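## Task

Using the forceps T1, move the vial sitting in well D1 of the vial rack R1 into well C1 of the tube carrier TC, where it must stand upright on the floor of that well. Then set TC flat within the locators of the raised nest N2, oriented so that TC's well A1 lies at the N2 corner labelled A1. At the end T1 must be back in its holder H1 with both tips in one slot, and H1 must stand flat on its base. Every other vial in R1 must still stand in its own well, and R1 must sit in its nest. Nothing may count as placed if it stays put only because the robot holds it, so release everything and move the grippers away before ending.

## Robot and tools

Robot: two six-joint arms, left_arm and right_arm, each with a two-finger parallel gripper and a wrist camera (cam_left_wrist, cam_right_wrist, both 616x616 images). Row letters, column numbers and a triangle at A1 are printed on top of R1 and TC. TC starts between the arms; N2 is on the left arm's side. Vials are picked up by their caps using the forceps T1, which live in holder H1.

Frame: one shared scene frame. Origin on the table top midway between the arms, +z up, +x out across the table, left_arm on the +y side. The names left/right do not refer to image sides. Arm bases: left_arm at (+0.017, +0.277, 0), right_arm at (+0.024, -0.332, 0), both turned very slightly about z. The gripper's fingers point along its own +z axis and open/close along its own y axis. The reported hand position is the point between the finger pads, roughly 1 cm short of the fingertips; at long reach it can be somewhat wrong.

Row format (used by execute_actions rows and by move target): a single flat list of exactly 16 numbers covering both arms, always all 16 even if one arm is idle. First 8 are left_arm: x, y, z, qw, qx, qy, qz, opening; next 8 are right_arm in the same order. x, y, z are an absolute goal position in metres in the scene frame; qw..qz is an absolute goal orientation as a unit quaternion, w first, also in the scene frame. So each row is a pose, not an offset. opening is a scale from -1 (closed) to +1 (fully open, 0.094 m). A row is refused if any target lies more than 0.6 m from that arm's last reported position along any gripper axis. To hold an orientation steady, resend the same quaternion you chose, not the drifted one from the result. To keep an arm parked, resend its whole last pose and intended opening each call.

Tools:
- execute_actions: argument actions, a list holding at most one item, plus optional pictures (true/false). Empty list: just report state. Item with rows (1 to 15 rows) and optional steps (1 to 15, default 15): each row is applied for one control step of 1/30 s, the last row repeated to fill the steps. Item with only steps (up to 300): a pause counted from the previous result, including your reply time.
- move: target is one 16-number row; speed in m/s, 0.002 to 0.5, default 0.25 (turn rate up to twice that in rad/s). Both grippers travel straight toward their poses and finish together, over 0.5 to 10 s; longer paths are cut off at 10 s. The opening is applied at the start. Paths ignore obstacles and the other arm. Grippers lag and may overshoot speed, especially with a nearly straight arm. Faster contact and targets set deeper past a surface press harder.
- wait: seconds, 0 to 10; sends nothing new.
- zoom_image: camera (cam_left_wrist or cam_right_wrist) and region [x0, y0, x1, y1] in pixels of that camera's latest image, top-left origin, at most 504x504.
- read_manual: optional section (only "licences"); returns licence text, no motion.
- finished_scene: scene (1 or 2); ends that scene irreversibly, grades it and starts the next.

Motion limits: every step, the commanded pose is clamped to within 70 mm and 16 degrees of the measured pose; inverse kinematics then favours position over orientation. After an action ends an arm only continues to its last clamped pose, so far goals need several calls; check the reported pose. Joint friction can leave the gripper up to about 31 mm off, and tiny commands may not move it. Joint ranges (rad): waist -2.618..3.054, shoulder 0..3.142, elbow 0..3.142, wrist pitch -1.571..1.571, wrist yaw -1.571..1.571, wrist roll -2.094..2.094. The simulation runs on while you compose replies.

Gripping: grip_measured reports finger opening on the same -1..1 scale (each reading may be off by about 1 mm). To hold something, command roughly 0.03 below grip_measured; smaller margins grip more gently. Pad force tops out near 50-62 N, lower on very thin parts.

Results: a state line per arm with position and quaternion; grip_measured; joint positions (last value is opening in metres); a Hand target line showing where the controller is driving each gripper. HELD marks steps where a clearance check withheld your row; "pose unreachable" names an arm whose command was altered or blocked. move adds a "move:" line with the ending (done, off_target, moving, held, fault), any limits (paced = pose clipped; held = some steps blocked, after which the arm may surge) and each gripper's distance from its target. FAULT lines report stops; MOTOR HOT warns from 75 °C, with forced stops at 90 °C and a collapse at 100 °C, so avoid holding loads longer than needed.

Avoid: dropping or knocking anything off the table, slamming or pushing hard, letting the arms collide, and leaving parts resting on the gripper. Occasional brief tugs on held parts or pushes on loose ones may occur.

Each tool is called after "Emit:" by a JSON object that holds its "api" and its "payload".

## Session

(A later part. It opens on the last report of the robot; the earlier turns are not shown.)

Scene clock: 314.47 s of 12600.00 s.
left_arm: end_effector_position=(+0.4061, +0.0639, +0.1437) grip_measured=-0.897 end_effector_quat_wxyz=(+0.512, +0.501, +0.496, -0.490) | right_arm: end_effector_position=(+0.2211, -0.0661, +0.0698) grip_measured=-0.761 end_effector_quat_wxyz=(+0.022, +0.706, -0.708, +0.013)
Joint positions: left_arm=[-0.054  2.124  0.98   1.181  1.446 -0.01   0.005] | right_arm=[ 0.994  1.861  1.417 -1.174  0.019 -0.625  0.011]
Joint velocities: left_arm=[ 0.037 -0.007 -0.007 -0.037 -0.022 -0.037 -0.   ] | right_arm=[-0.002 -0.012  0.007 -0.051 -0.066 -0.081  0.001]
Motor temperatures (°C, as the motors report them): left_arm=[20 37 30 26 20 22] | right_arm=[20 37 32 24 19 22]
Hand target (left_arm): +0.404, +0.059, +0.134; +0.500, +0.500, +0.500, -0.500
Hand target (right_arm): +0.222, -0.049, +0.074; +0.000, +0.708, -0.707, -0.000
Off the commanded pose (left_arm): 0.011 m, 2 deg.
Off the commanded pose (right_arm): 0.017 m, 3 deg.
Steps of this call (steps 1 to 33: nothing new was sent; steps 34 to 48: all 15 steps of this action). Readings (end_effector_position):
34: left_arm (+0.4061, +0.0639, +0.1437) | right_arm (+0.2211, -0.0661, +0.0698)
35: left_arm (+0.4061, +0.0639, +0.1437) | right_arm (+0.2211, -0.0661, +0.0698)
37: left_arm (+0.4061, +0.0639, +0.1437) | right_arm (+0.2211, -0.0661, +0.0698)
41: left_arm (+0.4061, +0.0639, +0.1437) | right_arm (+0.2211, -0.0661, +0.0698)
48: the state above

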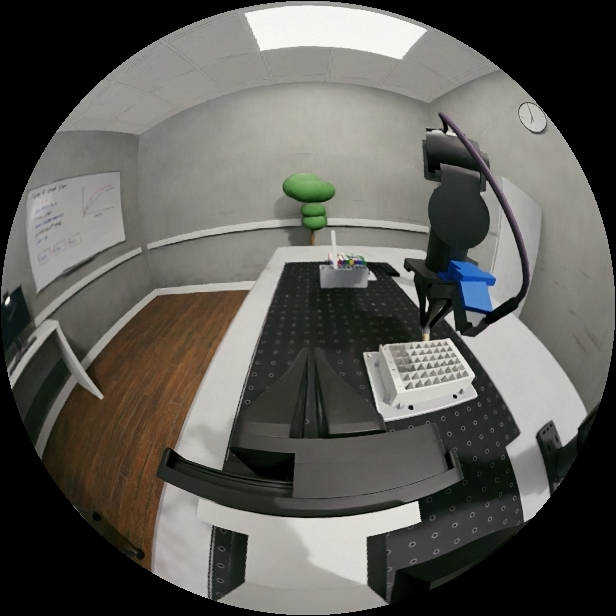

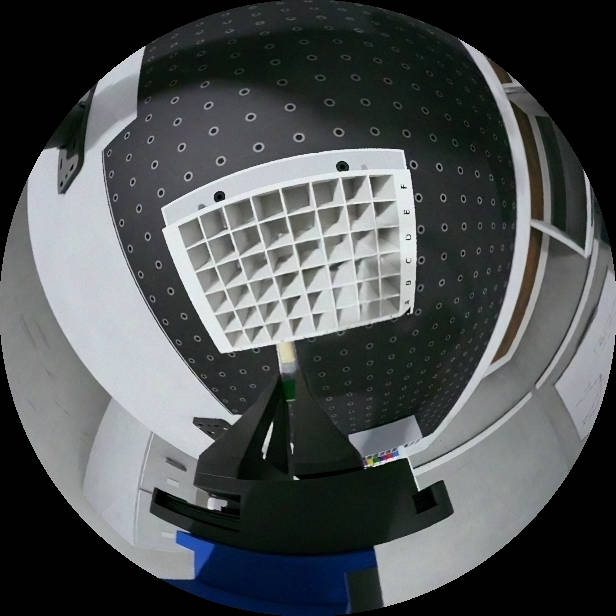

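Emit:
{"api": "execute_actions", "payload": {"actions": [{"rows":[[0.404,0.059,0.134,0.5,0.5,0.5,-0.5,-0.9,0.223,-0.043,0.074,0,-0.707,0.707,0,-0.762]],"steps":15}]}}

Scene clock: 315.93 s of 12600.00 s.
left_arm: end_effector_position=(+0.4061, +0.0639, +0.1437) grip_measured=-0.897 end_effector_quat_wxyz=(+0.512, +0.501, +0.496, -0.490) | right_arm: end_effector_position=(+0.2205, -0.0647, +0.0709) grip_measured=-0.752 end_effector_quat_wxyz=(+0.026, +0.705, -0.708, +0.019)
Joint positions: left_arm=[-0.054  2.124  0.98   1.181  1.446 -0.01   0.005] | right_arm=[ 1.003  1.874  1.437 -1.193  0.028 -0.616  0.012]
Joint velocities: left_arm=[ 0.032 -0.002  0.002 -0.022  0.022  0.022 -0.001] | right_arm=[-0.007 -0.007  0.002 -0.007  0.037 -0.051  0.001]
Motor temperatures (°C, as the motors report them): left_arm=[20 37 30 26 20 22] | right_arm=[20 37 32 24 19 22]
Hand target (left_arm): +0.404, +0.059, +0.134; +0.500, +0.500, +0.500, -0.500
Hand target (right_arm): +0.222, -0.044, +0.075; +0.001, +0.708, -0.707, -0.000
Off the commanded pose (left_arm): 0.011 m, 2 deg.
Off the commanded pose (right_arm): 0.022 m, 4 deg.
Steps of this call (steps 1 to 29: nothing new was sent; steps 30 to 44: all 15 steps of this action). Readings (end_effector_position):
30: left_arm (+0.4061, +0.0639, +0.1437) | right_arm (+0.2209, -0.0657, +0.0701)
31: left_arm (+0.4061, +0.0639, +0.1437) | right_arm (+0.2208, -0.0648, +0.0704)
33: left_arm (+0.4061, +0.0639, +0.1437) | right_arm (+0.2204, -0.0645, +0.0708)
37: left_arm (+0.4061, +0.0639, +0.1437) | right_arm (+0.2205, -0.0648, +0.0707)
44: the state above

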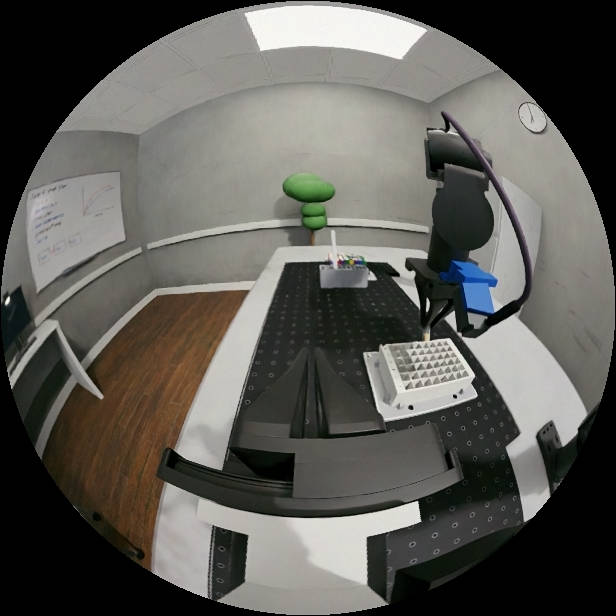

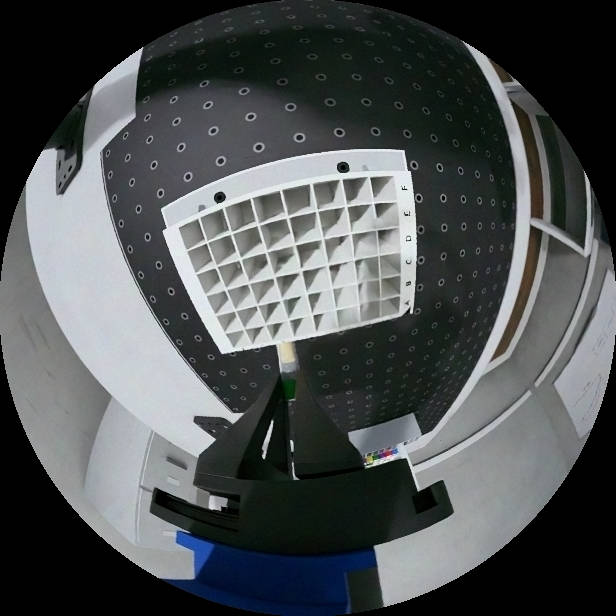

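Emit:
{"api": "execute_actions", "payload": {"actions": [{"rows":[[0.404,0.059,0.134,0.5,0.5,0.5,-0.5,-0.9,0.223,-0.045,0.074,0,-0.707,0.707,0,-0.752]],"steps":15}]}}

Emit:
{"api": "zoom_image", "payload": {"camera": "cam_right_wrist", "region": [230,310,350,420]}}

Scene clock: 318.37 s of 12600.00 s.
left_arm: end_effector_position=(+0.4061, +0.0639, +0.1437) grip_measured=-0.897 end_effector_quat_wxyz=(+0.512, +0.501, +0.496, -0.490) | right_arm: end_effector_position=(+0.2205, -0.0647, +0.0709) grip_measured=-0.745 end_effector_quat_wxyz=(+0.026, +0.705, -0.708, +0.019)
Joint positions: left_arm=[-0.054  2.124  0.98   1.181  1.446 -0.01   0.005] | right_arm=[ 1.003  1.874  1.437 -1.193  0.028 -0.615  0.012]
Joint velocities: left_arm=[-0.007 -0.027 -0.012 -0.022 -0.022 -0.007  0.001] | right_arm=[ 0.002  0.002 -0.007 -0.007 -0.022  0.066  0.001]
Motor temperatures (°C, as the motors report them): left_arm=[20 38 30 26 20 22] | right_arm=[20 37 33 24 19 22]
Hand target (left_arm): +0.404, +0.059, +0.134; +0.500, +0.500, +0.500, -0.500
Hand target (right_arm): +0.222, -0.046, +0.075; +0.000, +0.708, -0.706, -0.000
Off the commanded pose (left_arm): 0.011 m, 2 deg.
Off the commanded pose (right_arm): 0.020 m, 4 deg.
Steps of this call (steps 1 to 58: nothing new was sent; steps 59 to 73: all 15 steps of this action). Readings (end_effector_position):
59: left_arm (+0.4061, +0.0639, +0.1437) | right_arm (+0.2205, -0.0647, +0.0709)
60: left_arm (+0.4061, +0.0639, +0.1437) | right_arm (+0.2205, -0.0647, +0.0709)
62: left_arm (+0.4061, +0.0639, +0.1437) | right_arm (+0.2205, -0.0647, +0.0709)
66: left_arm (+0.4061, +0.0639, +0.1437) | right_arm (+0.2205, -0.0647, +0.0709)
73: the state above

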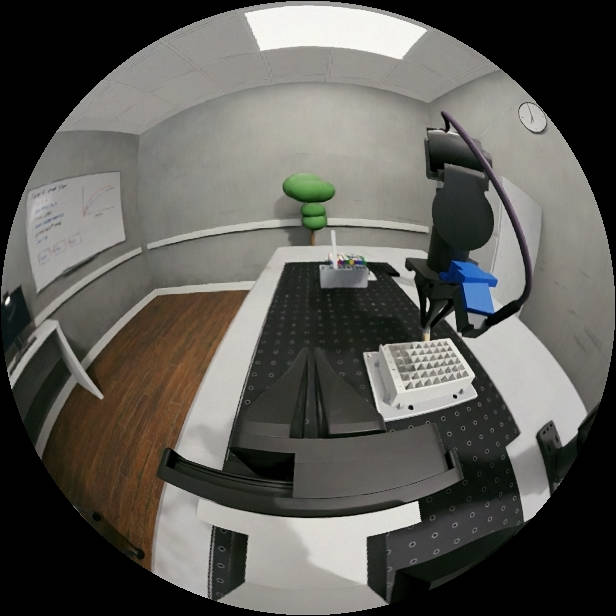

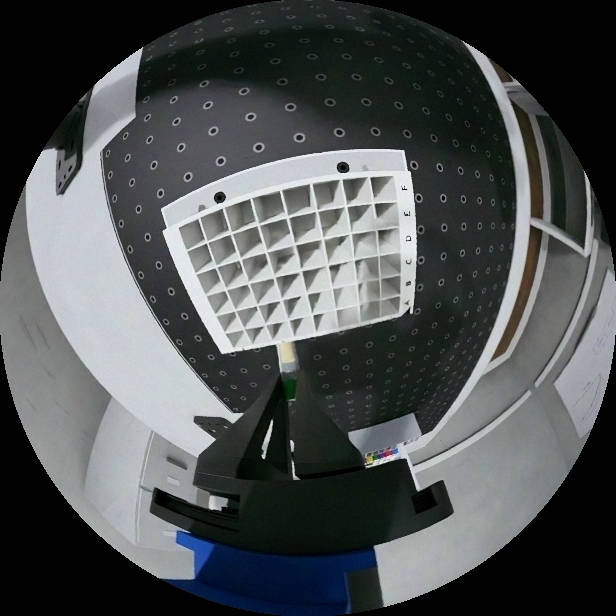

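Region (230, 310, 350, 420) of cam_right_wrist's 616x616 image, scaled by 4.200, with more detail than that image has; it fills the top 462 rows of this view, and the rest is white.

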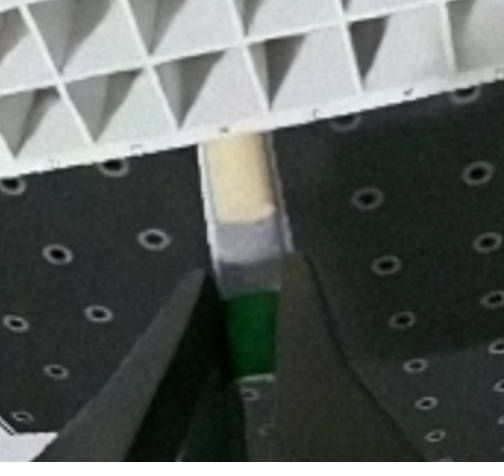

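Emit:
{"api": "move", "payload": {"target": [0.404,0.059,0.134,0.5,0.5,0.5,-0.5,-0.9,0.223,-0.034,0.078,0,-0.707,0.707,0,-0.747], "speed": 0.012}}

Emit:
{"api": "zoom_image", "payload": {"camera": "cam_right_wrist", "region": [230,310,350,420]}}

Scene clock: 323.00 s of 12600.00 s.
left_arm: end_effector_position=(+0.4061, +0.0639, +0.1437) grip_measured=-0.897 end_effector_quat_wxyz=(+0.512, +0.501, +0.496, -0.490) | right_arm: end_effector_position=(+0.2193, -0.0589, +0.0753) grip_measured=-0.741 end_effector_quat_wxyz=(+0.032, +0.706, -0.707, +0.023)
Joint positions: left_arm=[-0.054  2.124  0.98   1.181  1.446 -0.01   0.005] | right_arm=[ 1.019  1.898  1.487 -1.231  0.034 -0.603  0.012]
Joint velocities: left_arm=[-0.012  0.002  0.002  0.007 -0.007  0.022  0.   ] | right_arm=[ 0.007  0.002 -0.002 -0.051 -0.095 -0.007 -0.   ]
Motor temperatures (°C, as the motors report them): left_arm=[20 39 30 26 20 22] | right_arm=[20 37 33 24 19 22]
Hand target (left_arm): +0.404, +0.059, +0.134; +0.500, +0.500, +0.500, -0.500
Hand target (right_arm): +0.222, -0.035, +0.079; +0.001, +0.708, -0.706, -0.000
Off the commanded pose (left_arm): 0.011 m, 2 deg.
Off the commanded pose (right_arm): 0.025 m, 5 deg.
move: off_target (left_arm, right_arm)

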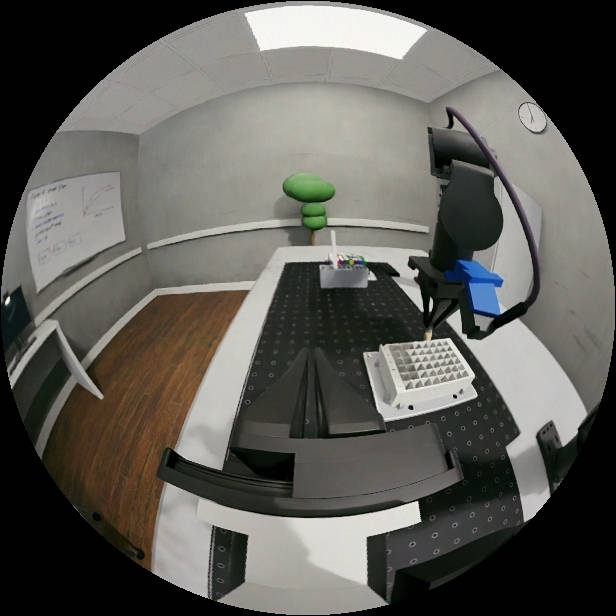

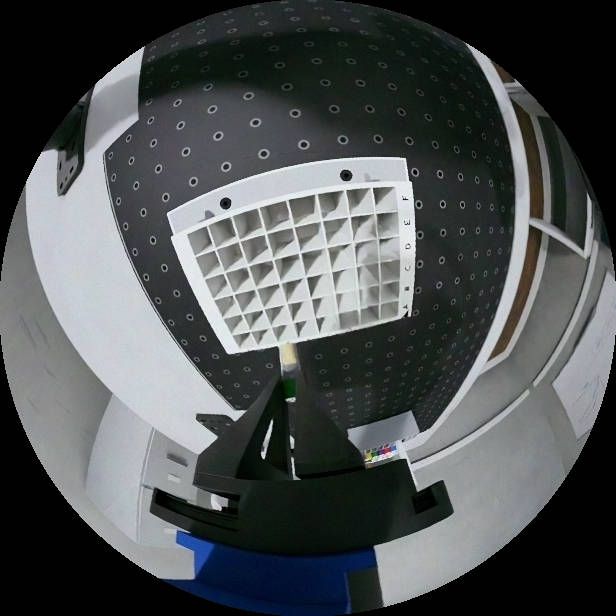

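Region (230, 310, 350, 420) of cam_right_wrist's 616x616 image, scaled by 4.200, with more detail than that image has; it fills the top 462 rows of this view, and the rest is white.

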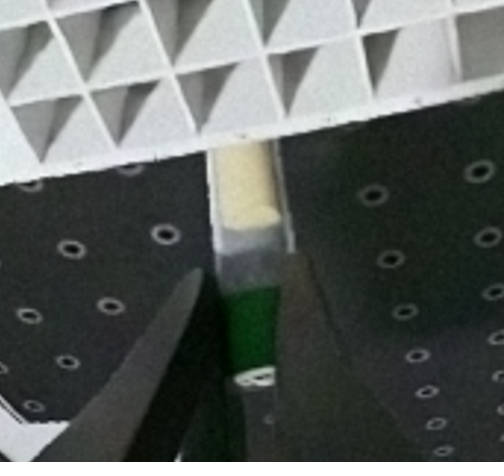

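Pivoting now. Continue, without rising.

Emit:
{"api": "move", "payload": {"target": [0.404,0.059,0.134,0.5,0.5,0.5,-0.5,-0.9,0.223,-0.028,0.077,0,-0.707,0.707,0,-0.745], "speed": 0.012}}

Emit:
{"api": "zoom_image", "payload": {"camera": "cam_right_wrist", "region": [230,310,350,420]}}

Emit:
{"api": "zoom_image", "payload": {"camera": "cam_left_wrist", "region": [360,270,500,400]}}

Scene clock: 328.70 s of 12600.00 s.
left_arm: end_effector_position=(+0.4061, +0.0639, +0.1437) grip_measured=-0.897 end_effector_quat_wxyz=(+0.512, +0.501, +0.496, -0.490) | right_arm: end_effector_position=(+0.2180, -0.0557, +0.0774) grip_measured=-0.739 end_effector_quat_wxyz=(+0.035, +0.706, -0.706, +0.025)
Joint positions: left_arm=[-0.054  2.124  0.98   1.181  1.446 -0.01   0.005] | right_arm=[ 1.028  1.91   1.51  -1.249  0.035 -0.594  0.012]
Joint velocities: left_arm=[-0.012 -0.007 -0.007  0.037 -0.007 -0.022 -0.   ] | right_arm=[-0.022 -0.002 -0.002 -0.022  0.081 -0.007  0.   ]
Motor temperatures (°C, as the motors report them): left_arm=[20 40 30 27 20 22] | right_arm=[20 36 33 23 19 22]
Hand target (left_arm): +0.404, +0.059, +0.134; +0.500, +0.500, +0.500, -0.500
Hand target (right_arm): +0.222, -0.029, +0.079; +0.001, +0.708, -0.706, -0.001
Off the commanded pose (left_arm): 0.011 m, 2 deg.
Off the commanded pose (right_arm): 0.028 m, 5 deg.
move: off_target (left_arm, right_arm)

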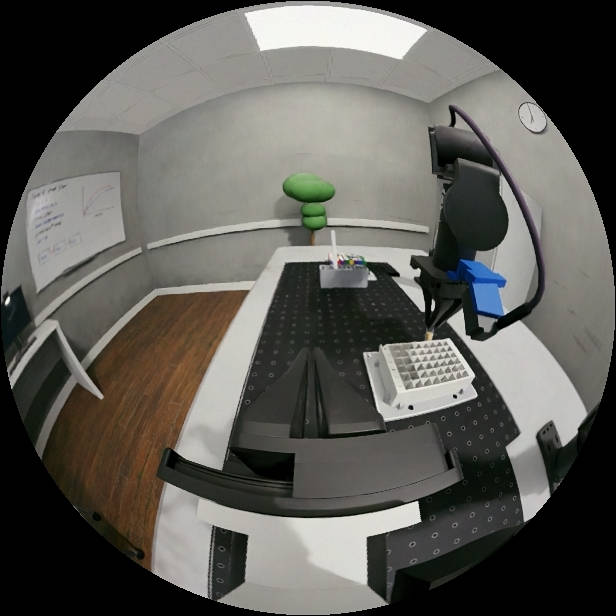

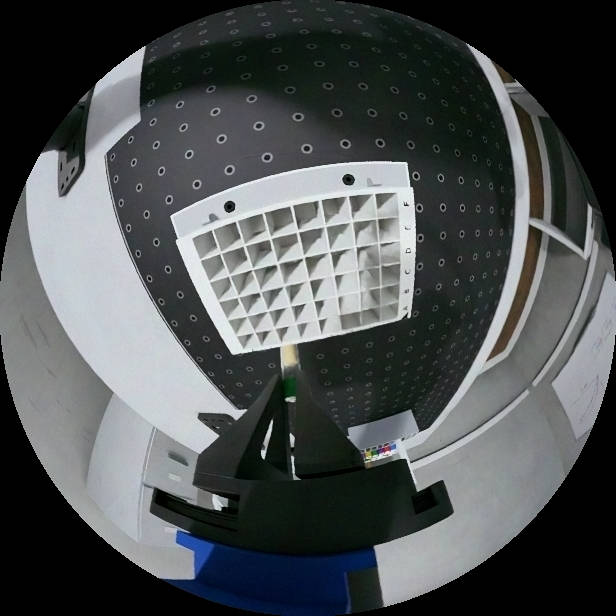

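Region (230, 310, 350, 420) of cam_right_wrist's 616x616 image, scaled by 4.200, with more detail than that image has; it fills the top 462 rows of this view, and the rest is white.

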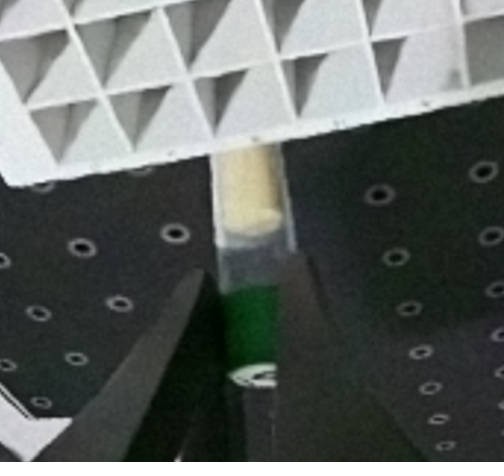

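Region (360, 270, 500, 400) of cam_left_wrist's 616x616 image, scaled by 3.600, with more detail than that image has; it fills the top 468 rows of this view, and the rest is white.

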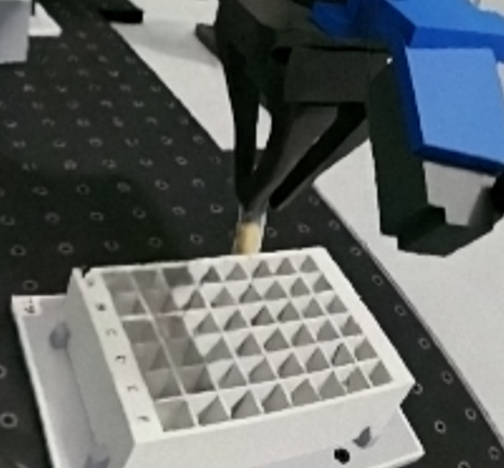

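Emit:
{"api": "move", "payload": {"target": [0.404,0.059,0.134,0.5,0.5,0.5,-0.5,-0.9,0.223,-0.020,0.080,0,-0.707,0.707,0,-0.743], "speed": 0.012}}

Emit:
{"api": "zoom_image", "payload": {"camera": "cam_right_wrist", "region": [230,310,350,420]}}

Scene clock: 334.07 s of 12600.00 s.
left_arm: end_effector_position=(+0.4061, +0.0639, +0.1437) grip_measured=-0.897 end_effector_quat_wxyz=(+0.512, +0.501, +0.496, -0.490) | right_arm: end_effector_position=(+0.2177, -0.0467, +0.0802) grip_measured=-0.738 end_effector_quat_wxyz=(+0.035, +0.707, -0.706, +0.023)
Joint positions: left_arm=[-0.054  2.124  0.98   1.181  1.446 -0.01   0.005] | right_arm=[ 1.041  1.936  1.557 -1.271  0.03  -0.583  0.012]
Joint velocities: left_arm=[-0.007 -0.002  0.002  0.007  0.022 -0.022 -0.001] | right_arm=[ 0.007  0.012 -0.007 -0.022 -0.007  0.066 -0.001]
Motor temperatures (°C, as the motors report them): left_arm=[20 41 30 27 20 22] | right_arm=[20 36 33 23 19 22]
Hand target (left_arm): +0.404, +0.059, +0.134; +0.500, +0.500, +0.500, -0.500
Hand target (right_arm): +0.222, -0.021, +0.081; +0.001, +0.708, -0.706, -0.001
Off the commanded pose (left_arm): 0.011 m, 2 deg.
Off the commanded pose (right_arm): 0.027 m, 5 deg.
move: off_target (left_arm, right_arm)

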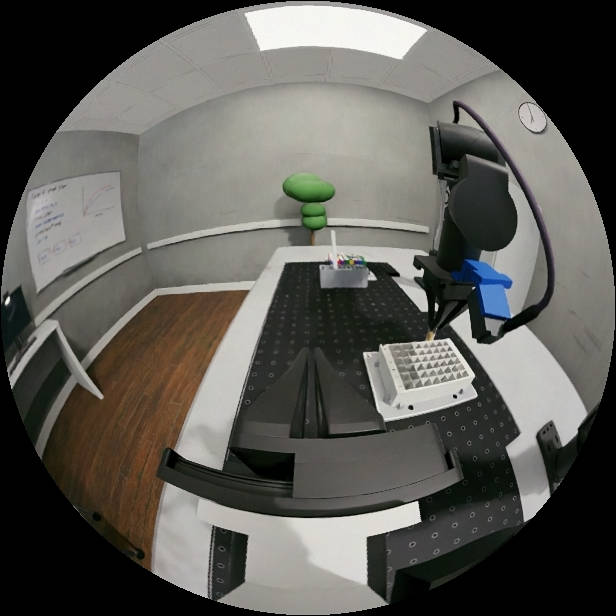

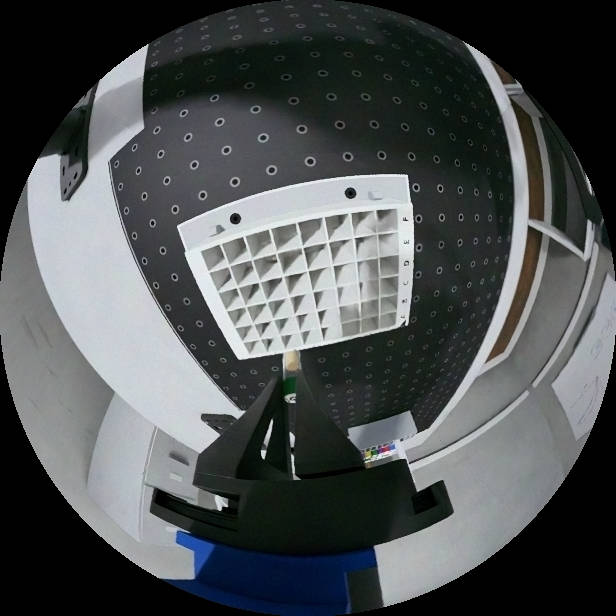

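Region (230, 310, 350, 420) of cam_right_wrist's 616x616 image, scaled by 4.200, with more detail than that image has; it fills the top 462 rows of this view, and the rest is white.

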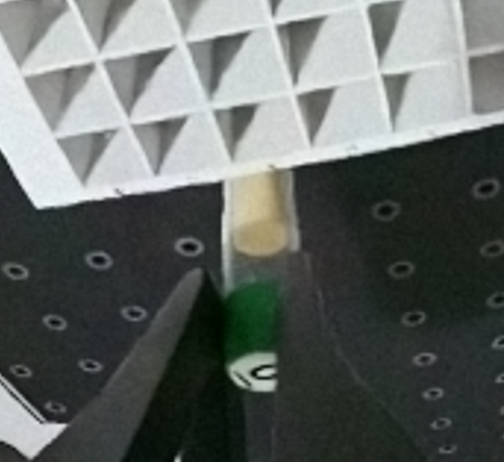

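Emit:
{"api": "execute_actions", "payload": {"actions": [{"rows":[[0.404,0.059,0.134,0.5,0.5,0.5,-0.5,-0.9,0.218,-0.047,0.080,0.03,-0.707,0.707,0.03,-0.775]],"steps":10}], "pictures": false}}

Emit:
{"api": "move", "payload": {"target": [0.36,0.115,0.12,0.5,0.5,0.5,-0.5,-0.9,0.22,-0.065,0.115,0,-0.707,0.707,0,-0.785], "speed": 0.04}}

Emit:
{"api": "move", "payload": {"target": [0.36,0.115,0.12,0.5,0.5,0.5,-0.5,-0.9,0.285,-0.012,0.118,0,0,1,0,-0.785], "speed": 0.2}}

Scene clock: 337.80 s of 12600.00 s.
left_arm: end_effector_position=(+0.4061, +0.0639, +0.1437) grip_measured=-0.897 end_effector_quat_wxyz=(+0.512, +0.501, +0.496, -0.490) | right_arm: end_effector_position=(+0.2167, -0.0523, +0.0803) grip_measured=-0.760 end_effector_quat_wxyz=(-0.010, +0.704, -0.710, -0.016)
Joint positions: left_arm=[-0.054  2.124  0.98   1.181  1.446 -0.01   0.005] | right_arm=[ 1.004  1.819  1.406 -1.133 -0.029 -0.61   0.011]
Joint velocities: left_arm=[ 0.017 -0.007 -0.007 -0.022  0.022  0.022 -0.001] | right_arm=[ 0.007  0.007 -0.061  0.095  0.022 -0.081 -0.001]
Motor temperatures (°C, as the motors report them): left_arm=[20 42 30 27 20 22] | right_arm=[20 36 34 23 19 22]
Hand target (left_arm): +0.404, +0.059, +0.134; +0.500, +0.500, +0.500, -0.500
Hand target (right_arm): +0.218, -0.047, +0.081; -0.029, +0.707, -0.706, -0.030
Off the commanded pose (left_arm): 0.011 m, 2 deg.
Off the commanded pose (right_arm): 0.005 m, 3 deg.
Steps of this call (steps 1 to 90: nothing new was sent; then 0.40 s passed at rest; steps 91 to 100: all 10 steps of this action). Readings (end_effector_position):
91: left_arm (+0.4061, +0.0639, +0.1437) | right_arm (+0.2175, -0.0474, +0.0788)
92: left_arm (+0.4061, +0.0639, +0.1437) | right_arm (+0.2151, -0.0525, +0.0768)
94: left_arm (+0.4061, +0.0639, +0.1437) | right_arm (+0.2116, -0.0615, +0.0768)
98: left_arm (+0.4061, +0.0639, +0.1437) | right_arm (+0.2151, -0.0565, +0.0802)
100: the state above

Scene clock: 340.13 s of 12600.00 s.
left_arm: end_effector_position=(+0.3646, +0.1096, +0.1182) grip_measured=-0.897 end_effector_quat_wxyz=(+0.505, +0.489, +0.512, -0.494) | right_arm: end_effector_position=(+0.2142, -0.0663, +0.1013) grip_measured=-0.767 end_effector_quat_wxyz=(+0.019, +0.706, -0.708, +0.000)
Joint positions: left_arm=[0.065 2.069 0.764 1.218 1.549 0.075 0.005] | right_arm=[ 0.998  1.819  1.49  -1.28  -0.005 -0.623  0.011]
Joint velocities: left_arm=[ 0.012 -0.007 -0.012 -0.066  0.081  0.007 -0.   ] | right_arm=[ 0.012 -0.002  0.002 -0.095 -0.051 -0.051 -0.   ]
Motor temperatures (°C, as the motors report them): left_arm=[20 43 29 27 20 22] | right_arm=[20 36 34 23 19 22]
Hand target (left_arm): +0.359, +0.113, +0.119; +0.510, +0.490, +0.510, -0.490
Hand target (right_arm): +0.220, -0.065, +0.115; -0.000, +0.707, -0.707, +0.000
Off the commanded pose (left_arm): 0.007 m, 2 deg.
Off the commanded pose (right_arm): 0.015 m, 2 deg.
joint sent to its limit (left arm) — the command would take joint 5 (wrist yaw) past its upper limit, so that joint was sent only as far as its limit.
move: off_target (right_arm)

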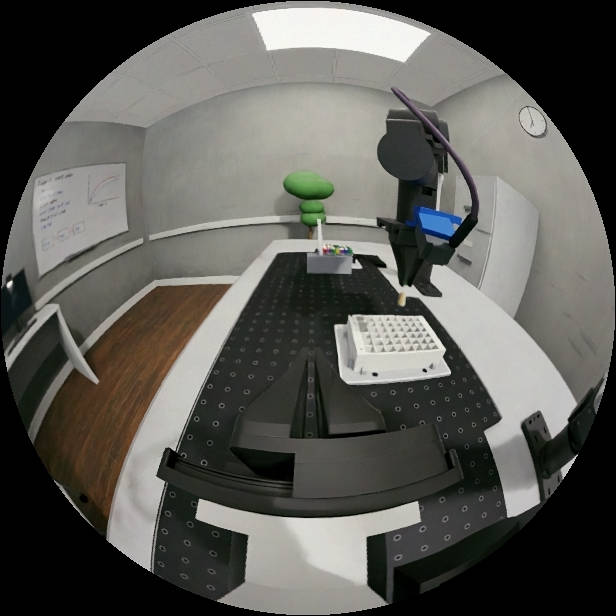

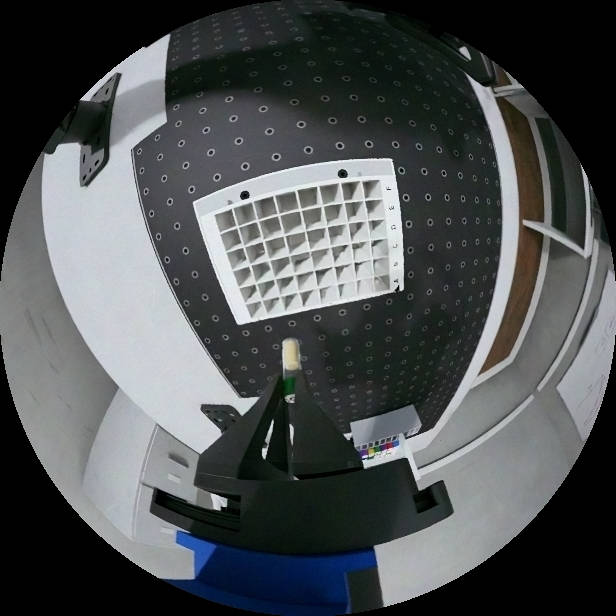

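Scene clock: 344.60 s of 12600.00 s.
left_arm: end_effector_position=(+0.3646, +0.1096, +0.1182) grip_measured=-0.897 end_effector_quat_wxyz=(+0.506, +0.490, +0.511, -0.493) | right_arm: end_effector_position=(+0.2788, -0.0112, +0.1163) grip_measured=-0.767 end_effector_quat_wxyz=(-0.002, -0.012, +1.000, +0.001)
Joint positions: left_arm=[0.065 2.069 0.764 1.218 1.549 0.079 0.005] | right_arm=[ 0.949  2.125  1.98  -1.427 -0.005  0.873  0.011]
Joint velocities: left_arm=[-0.007  0.032  0.007  0.007  0.066 -0.007 -0.   ] | right_arm=[ 0.007 -0.007  0.012 -0.066  0.007 -0.022  0.001]
Motor temperatures (°C, as the motors report them): left_arm=[20 44 29 27 20 22] | right_arm=[20 36 34 23 19 22]
Hand target (left_arm): +0.360, +0.114, +0.120; +0.510, +0.490, +0.511, -0.489
Hand target (right_arm): +0.285, -0.011, +0.117; +0.001, -0.001, +1.000, +0.001
Off the commanded pose (left_arm): 0.007 m, 2 deg.
Off the commanded pose (right_arm): 0.006 m, 1 deg.
joint sent to its limit (left arm) — the command would take joint 5 (wrist yaw) past its upper limit, so that joint was sent only as far as its limit.
move: done

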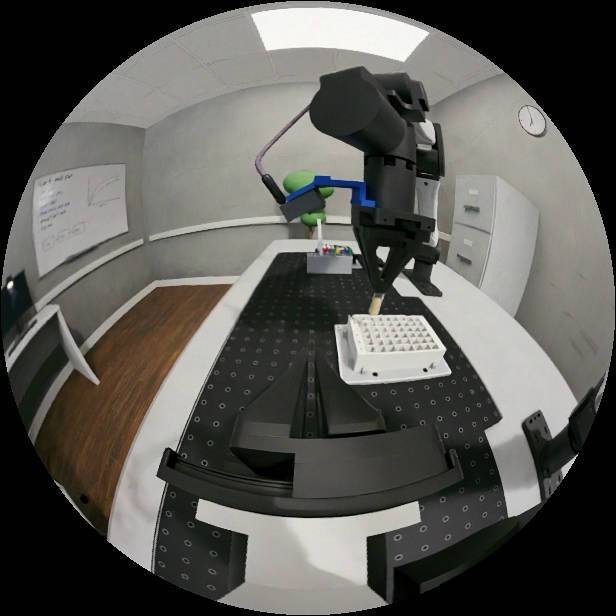

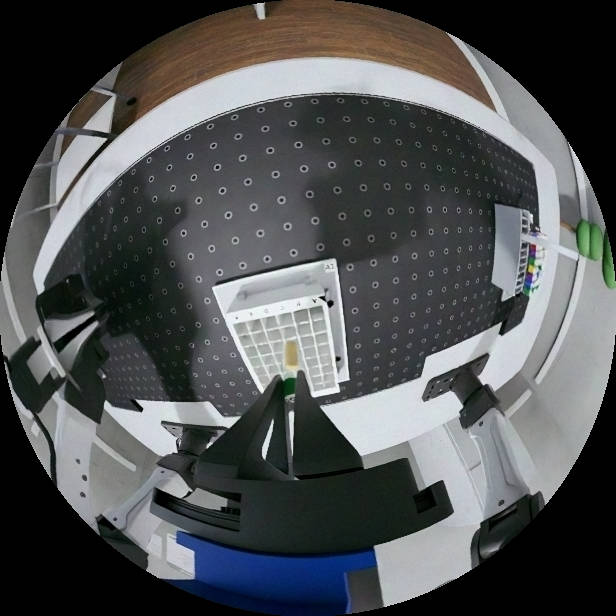

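Emit:
{"api": "zoom_image", "payload": {"camera": "cam_left_wrist", "region": [320,250,460,390]}}

Emit:
{"api": "zoom_image", "payload": {"camera": "cam_right_wrist", "region": [210,260,360,410]}}

Region (320, 250, 460, 390) of cam_left_wrist's 616x616 image, scaled by 3.600, with more detail than that image has.

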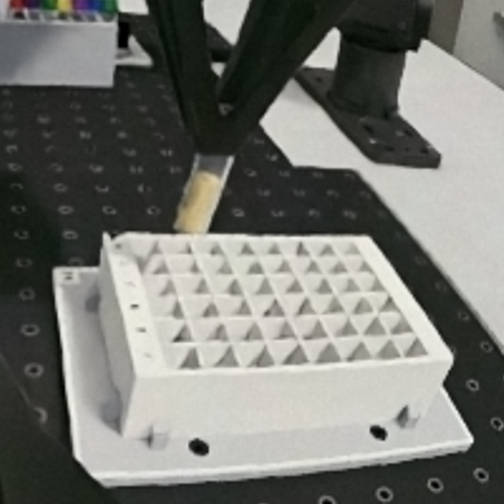

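Region (210, 260, 360, 410) of cam_right_wrist's 616x616 image, scaled by 3.360, with more detail than that image has.

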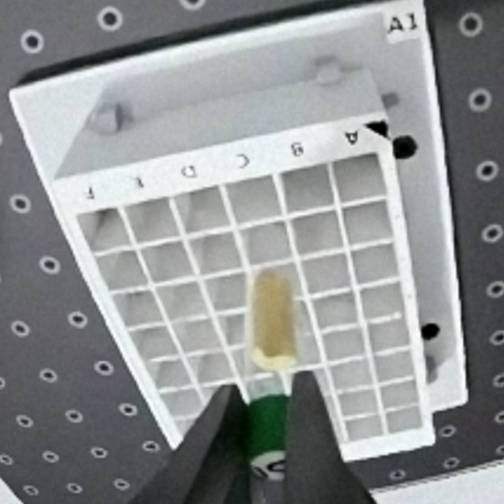

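Emit:
{"api": "execute_actions", "payload": {"actions": [{"rows":[[0.36,0.114,0.12,0.51,0.49,0.51,-0.49,-0.9,0.290,-0.012,0.102,0.035,0,1,0,-0.785]],"steps":15}]}}

Emit:
{"api": "zoom_image", "payload": {"camera": "cam_left_wrist", "region": [320,250,460,390]}}

Emit:
{"api": "zoom_image", "payload": {"camera": "cam_right_wrist", "region": [210,260,360,410]}}

Scene clock: 353.33 s of 12600.00 s.
left_arm: end_effector_position=(+0.3646, +0.1096, +0.1182) grip_measured=-0.897 end_effector_quat_wxyz=(+0.506, +0.490, +0.511, -0.493) | right_arm: end_effector_position=(+0.2893, -0.0113, +0.0999) grip_measured=-0.767 end_effector_quat_wxyz=(+0.025, -0.005, +1.000, -0.002)
Joint positions: left_arm=[0.065 2.069 0.764 1.218 1.549 0.079 0.005] | right_arm=[ 0.949  2.117  1.902 -1.328  0.043  0.885  0.011]
Joint velocities: left_arm=[ 0.002 -0.017 -0.002 -0.022 -0.051  0.007  0.   ] | right_arm=[-0.037 -0.007 -0.007  0.022  0.037  0.095 -0.   ]
Motor temperatures (°C, as the motors report them): left_arm=[20 46 28 28 20 22] | right_arm=[20 37 34 23 19 22]
Hand target (left_arm): +0.360, +0.114, +0.120; +0.510, +0.490, +0.511, -0.489
Hand target (right_arm): +0.290, -0.012, +0.102; +0.035, -0.000, +0.999, +0.000
Off the commanded pose (left_arm): 0.007 m, 1 deg.
Off the commanded pose (right_arm): 0.002 m, 1 deg.
joint sent to its limit (left arm) — the command would take joint 5 (wrist yaw) past its upper limit, so that joint was sent only as far as its limit.
Steps of this call (steps 1 to 90: nothing new was sent; then 5.23 s passed at rest; steps 91 to 105: all 15 steps of this action). Readings (end_effector_position):
91: left_arm (+0.3646, +0.1096, +0.1182) | right_arm (+0.2802, -0.0115, +0.1143)
92: left_arm (+0.3646, +0.1096, +0.1182) | right_arm (+0.2815, -0.0122, +0.1113)
94: left_arm (+0.3646, +0.1096, +0.1182) | right_arm (+0.2825, -0.0144, +0.1043)
98: left_arm (+0.3646, +0.1096, +0.1182) | right_arm (+0.2850, -0.0145, +0.0998)
105: the state above

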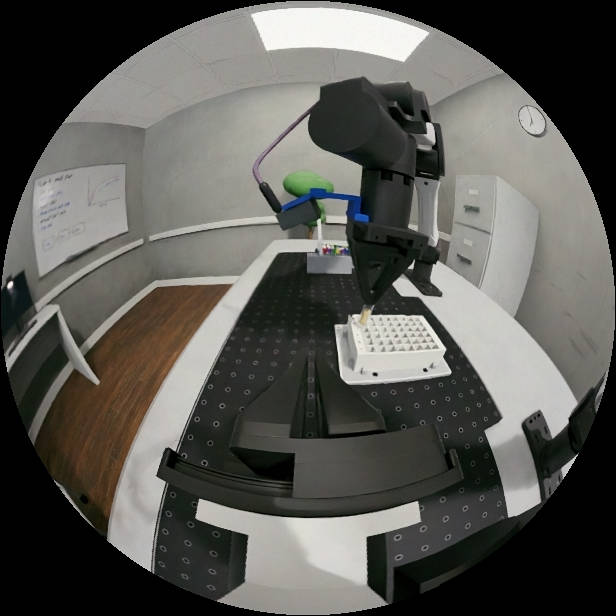

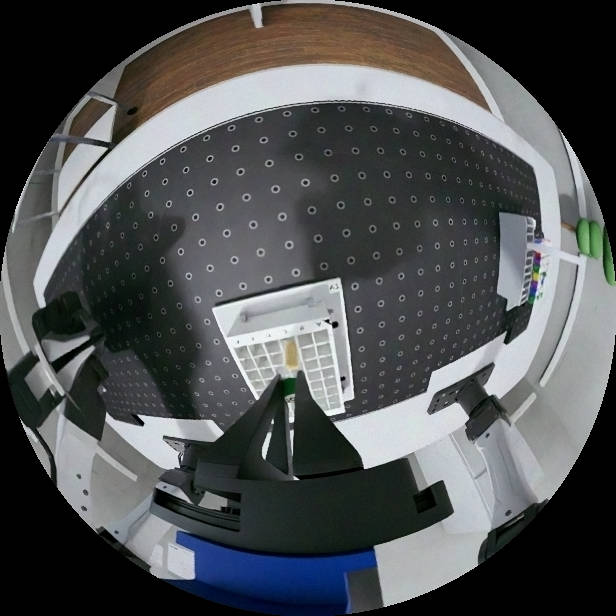

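Region (320, 250, 460, 390) of cam_left_wrist's 616x616 image, scaled by 3.600, with more detail than that image has.

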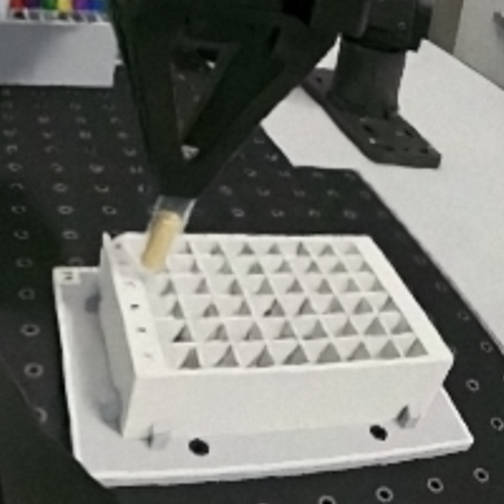

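Region (210, 260, 360, 410) of cam_right_wrist's 616x616 image, scaled by 3.360, with more detail than that image has.

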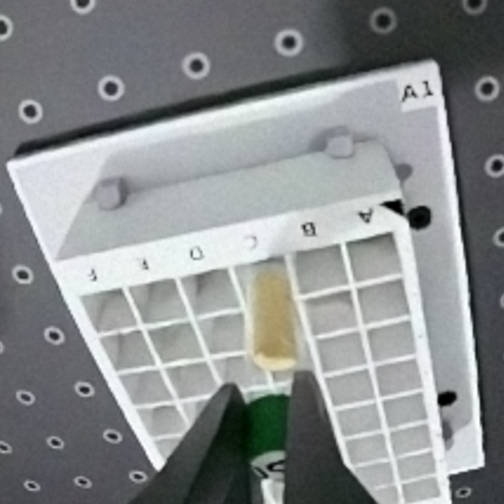

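Emit:
{"api": "execute_actions", "payload": {"actions": [{"rows":[[0.36,0.114,0.12,0.51,0.49,0.51,-0.49,-0.9,0.288,-0.010,0.104,-0.08,0,0.997,0,-0.785]],"steps":15}]}}

Emit:
{"api": "zoom_image", "payload": {"camera": "cam_left_wrist", "region": [320,250,460,390]}}

Emit:
{"api": "zoom_image", "payload": {"camera": "cam_right_wrist", "region": [210,260,360,410]}}

Scene clock: 356.13 s of 12600.00 s.
left_arm: end_effector_position=(+0.3646, +0.1096, +0.1182) grip_measured=-0.897 end_effector_quat_wxyz=(+0.506, +0.490, +0.511, -0.493) | right_arm: end_effector_position=(+0.2897, -0.0128, +0.1004) grip_measured=-0.767 end_effector_quat_wxyz=(-0.073, +0.009, +0.997, -0.001)
Joint positions: left_arm=[0.065 2.069 0.764 1.218 1.549 0.079 0.005] | right_arm=[ 0.884  2.262  2.13  -1.537 -0.107  0.844  0.011]
Joint velocities: left_arm=[ 0.007 -0.017 -0.002 -0.066 -0.037 -0.037 -0.   ] | right_arm=[ 0.002  0.007  0.007 -0.125 -0.066 -0.095 -0.001]
Motor temperatures (°C, as the motors report them): left_arm=[20 46 28 28 20 22] | right_arm=[20 38 34 23 19 22]
Hand target (left_arm): +0.360, +0.114, +0.120; +0.510, +0.490, +0.511, -0.489
Hand target (right_arm): +0.288, -0.010, +0.104; -0.077, +0.001, +0.997, +0.003
Off the commanded pose (left_arm): 0.007 m, 1 deg.
Off the commanded pose (right_arm): 0.005 m, 1 deg.
joint sent to its limit (left arm) — the command would take joint 5 (wrist yaw) past its upper limit, so that joint was sent only as far as its limit.
joint sent to its limit (right arm) — the command would take joint 4 (wrist pitch) past its lower limit, so that joint was sent only as far as its limit.
Steps of this call (steps 1 to 69: nothing new was sent; steps 70 to 84: all 15 steps of this action). Readings (end_effector_position):
70: left_arm (+0.3646, +0.1096, +0.1182) | right_arm (+0.2879, -0.0103, +0.1014)
71: left_arm (+0.3646, +0.1096, +0.1182) | right_arm (+0.2887, -0.0073, +0.1037)
73: left_arm (+0.3646, +0.1096, +0.1182) | right_arm (+0.2968, -0.0028, +0.1056)
77: left_arm (+0.3646, +0.1096, +0.1182) | right_arm (+0.3001, -0.0072, +0.1021)
84: the state above

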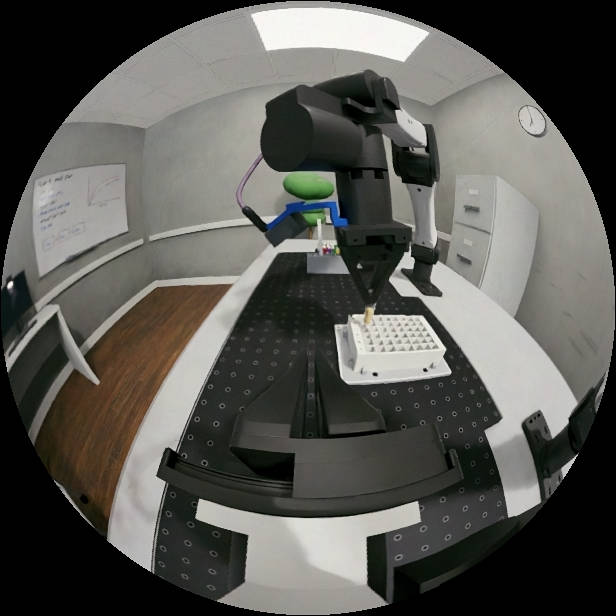

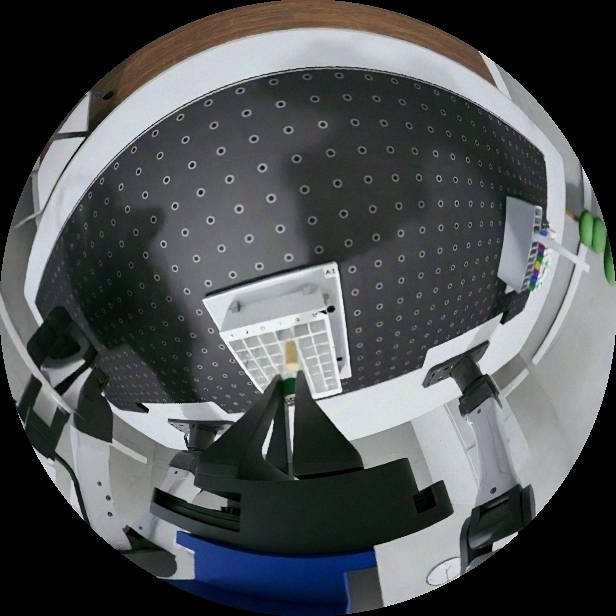

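Region (320, 250, 460, 390) of cam_left_wrist's 616x616 image, scaled by 3.600, with more detail than that image has.

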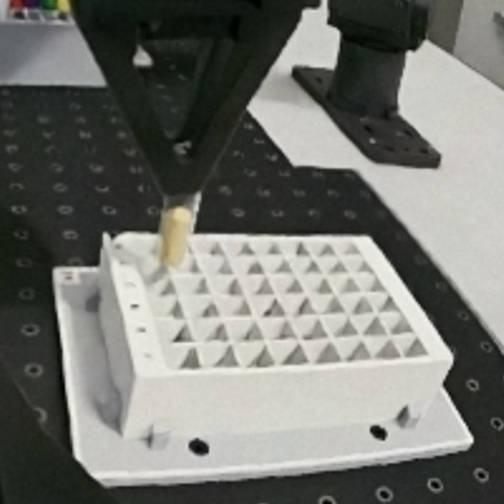

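Region (210, 260, 360, 410) of cam_right_wrist's 616x616 image, scaled by 3.360, with more detail than that image has.

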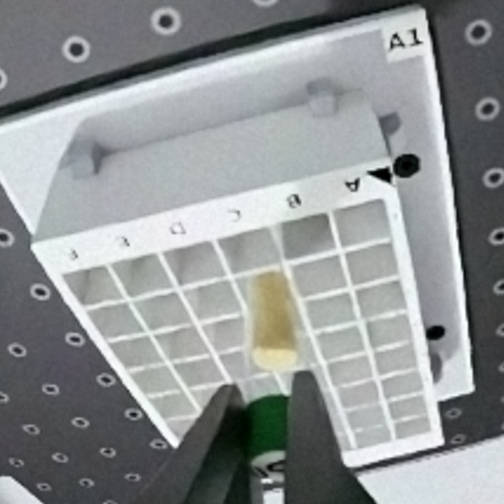

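Emit:
{"api": "execute_actions", "payload": {"actions": [{"rows":[[0.36,0.114,0.12,0.51,0.49,0.51,-0.49,-0.9,0.296,-0.004,0.103,-0.08,0,0.997,0,-0.785]],"steps":15}]}}

Emit:
{"api": "zoom_image", "payload": {"camera": "cam_left_wrist", "region": [330,280,410,360]}}

Emit:
{"api": "zoom_image", "payload": {"camera": "cam_right_wrist", "region": [240,300,340,400]}}

Scene clock: 360.80 s of 12600.00 s.
left_arm: end_effector_position=(+0.3646, +0.1096, +0.1182) grip_measured=-0.897 end_effector_quat_wxyz=(+0.506, +0.490, +0.511, -0.493) | right_arm: end_effector_position=(+0.2927, -0.0080, +0.1020) grip_measured=-0.767 end_effector_quat_wxyz=(-0.073, +0.006, +0.997, +0.003)
Joint positions: left_arm=[0.065 2.069 0.764 1.218 1.549 0.079 0.005] | right_arm=[ 0.884  2.287  2.179 -1.556 -0.113  0.837  0.011]
Joint velocities: left_arm=[ 0.017 -0.022  0.002 -0.007 -0.051  0.007 -0.001] | right_arm=[-0.027 -0.022  0.002  0.022 -0.037 -0.051  0.001]
Motor temperatures (°C, as the motors report them): left_arm=[20 47 28 28 20 22] | right_arm=[20 38 34 23 19 22]
Hand target (left_arm): +0.360, +0.114, +0.120; +0.510, +0.490, +0.511, -0.489
Hand target (right_arm): +0.296, -0.004, +0.103; -0.072, +0.001, +0.997, +0.009
Off the commanded pose (left_arm): 0.007 m, 1 deg.
Off the commanded pose (right_arm): 0.005 m, 1 deg.
joint sent to its limit (left arm) — the command would take joint 5 (wrist yaw) past its upper limit, so that joint was sent only as far as its limit.
joint sent to its limit (right arm) — the command would take joint 4 (wrist pitch) past its lower limit, so that joint was sent only as far as its limit.
Steps of this call (steps 1 to 90: nothing new was sent; then 1.17 s passed at rest; steps 91 to 105: all 15 steps of this action). Readings (end_effector_position):
91: left_arm (+0.3646, +0.1096, +0.1182) | right_arm (+0.2875, -0.0137, +0.1013)
92: left_arm (+0.3646, +0.1096, +0.1182) | right_arm (+0.2893, -0.0117, +0.1018)
94: left_arm (+0.3646, +0.1096, +0.1182) | right_arm (+0.2920, -0.0088, +0.1022)
98: left_arm (+0.3646, +0.1096, +0.1182) | right_arm (+0.2927, -0.0081, +0.1019)
105: the state above

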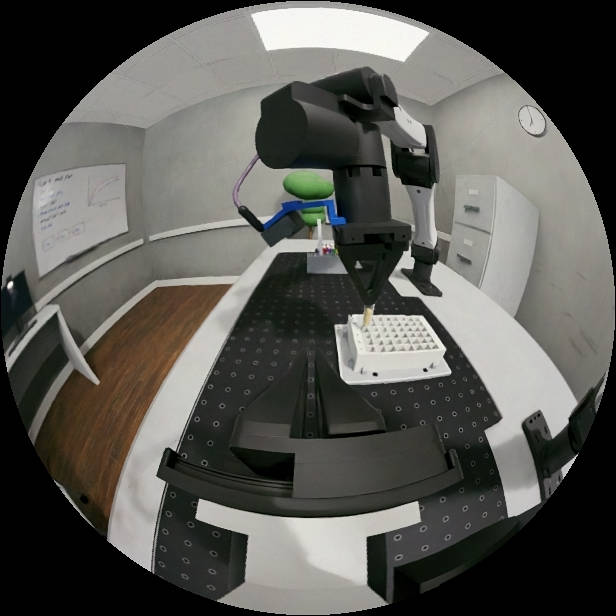

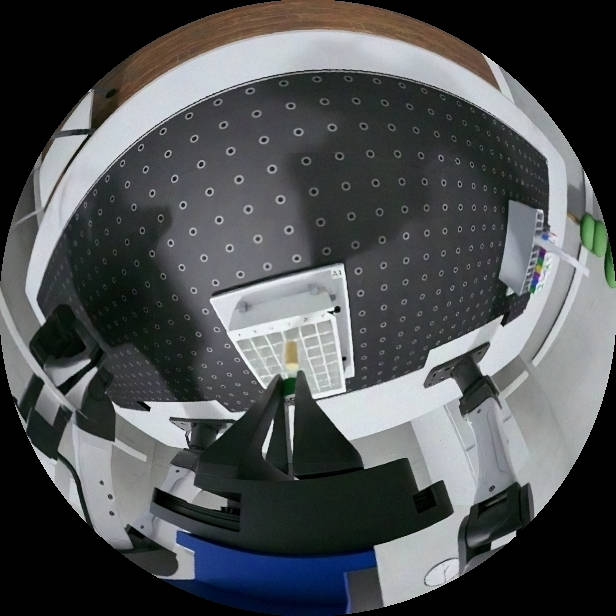

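Region (330, 280, 410, 360) of cam_left_wrist's 616x616 image, scaled by 6.300, with more detail than that image has.

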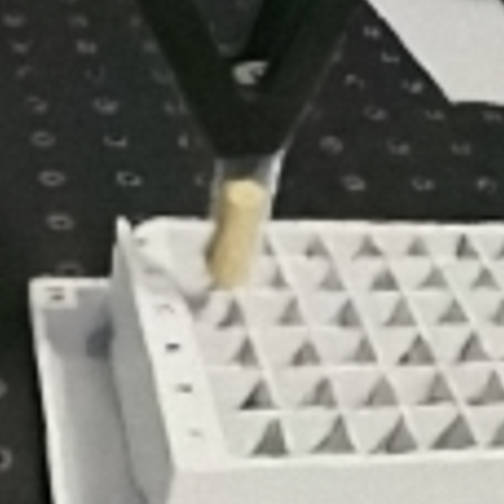

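Region (240, 300, 340, 400) of cam_right_wrist's 616x616 image, scaled by 5.040, with more detail than that image has.

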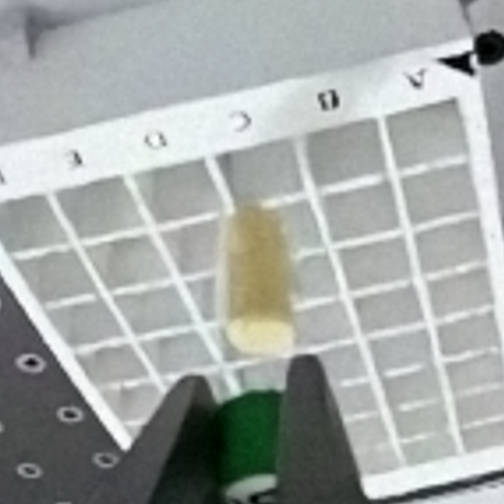

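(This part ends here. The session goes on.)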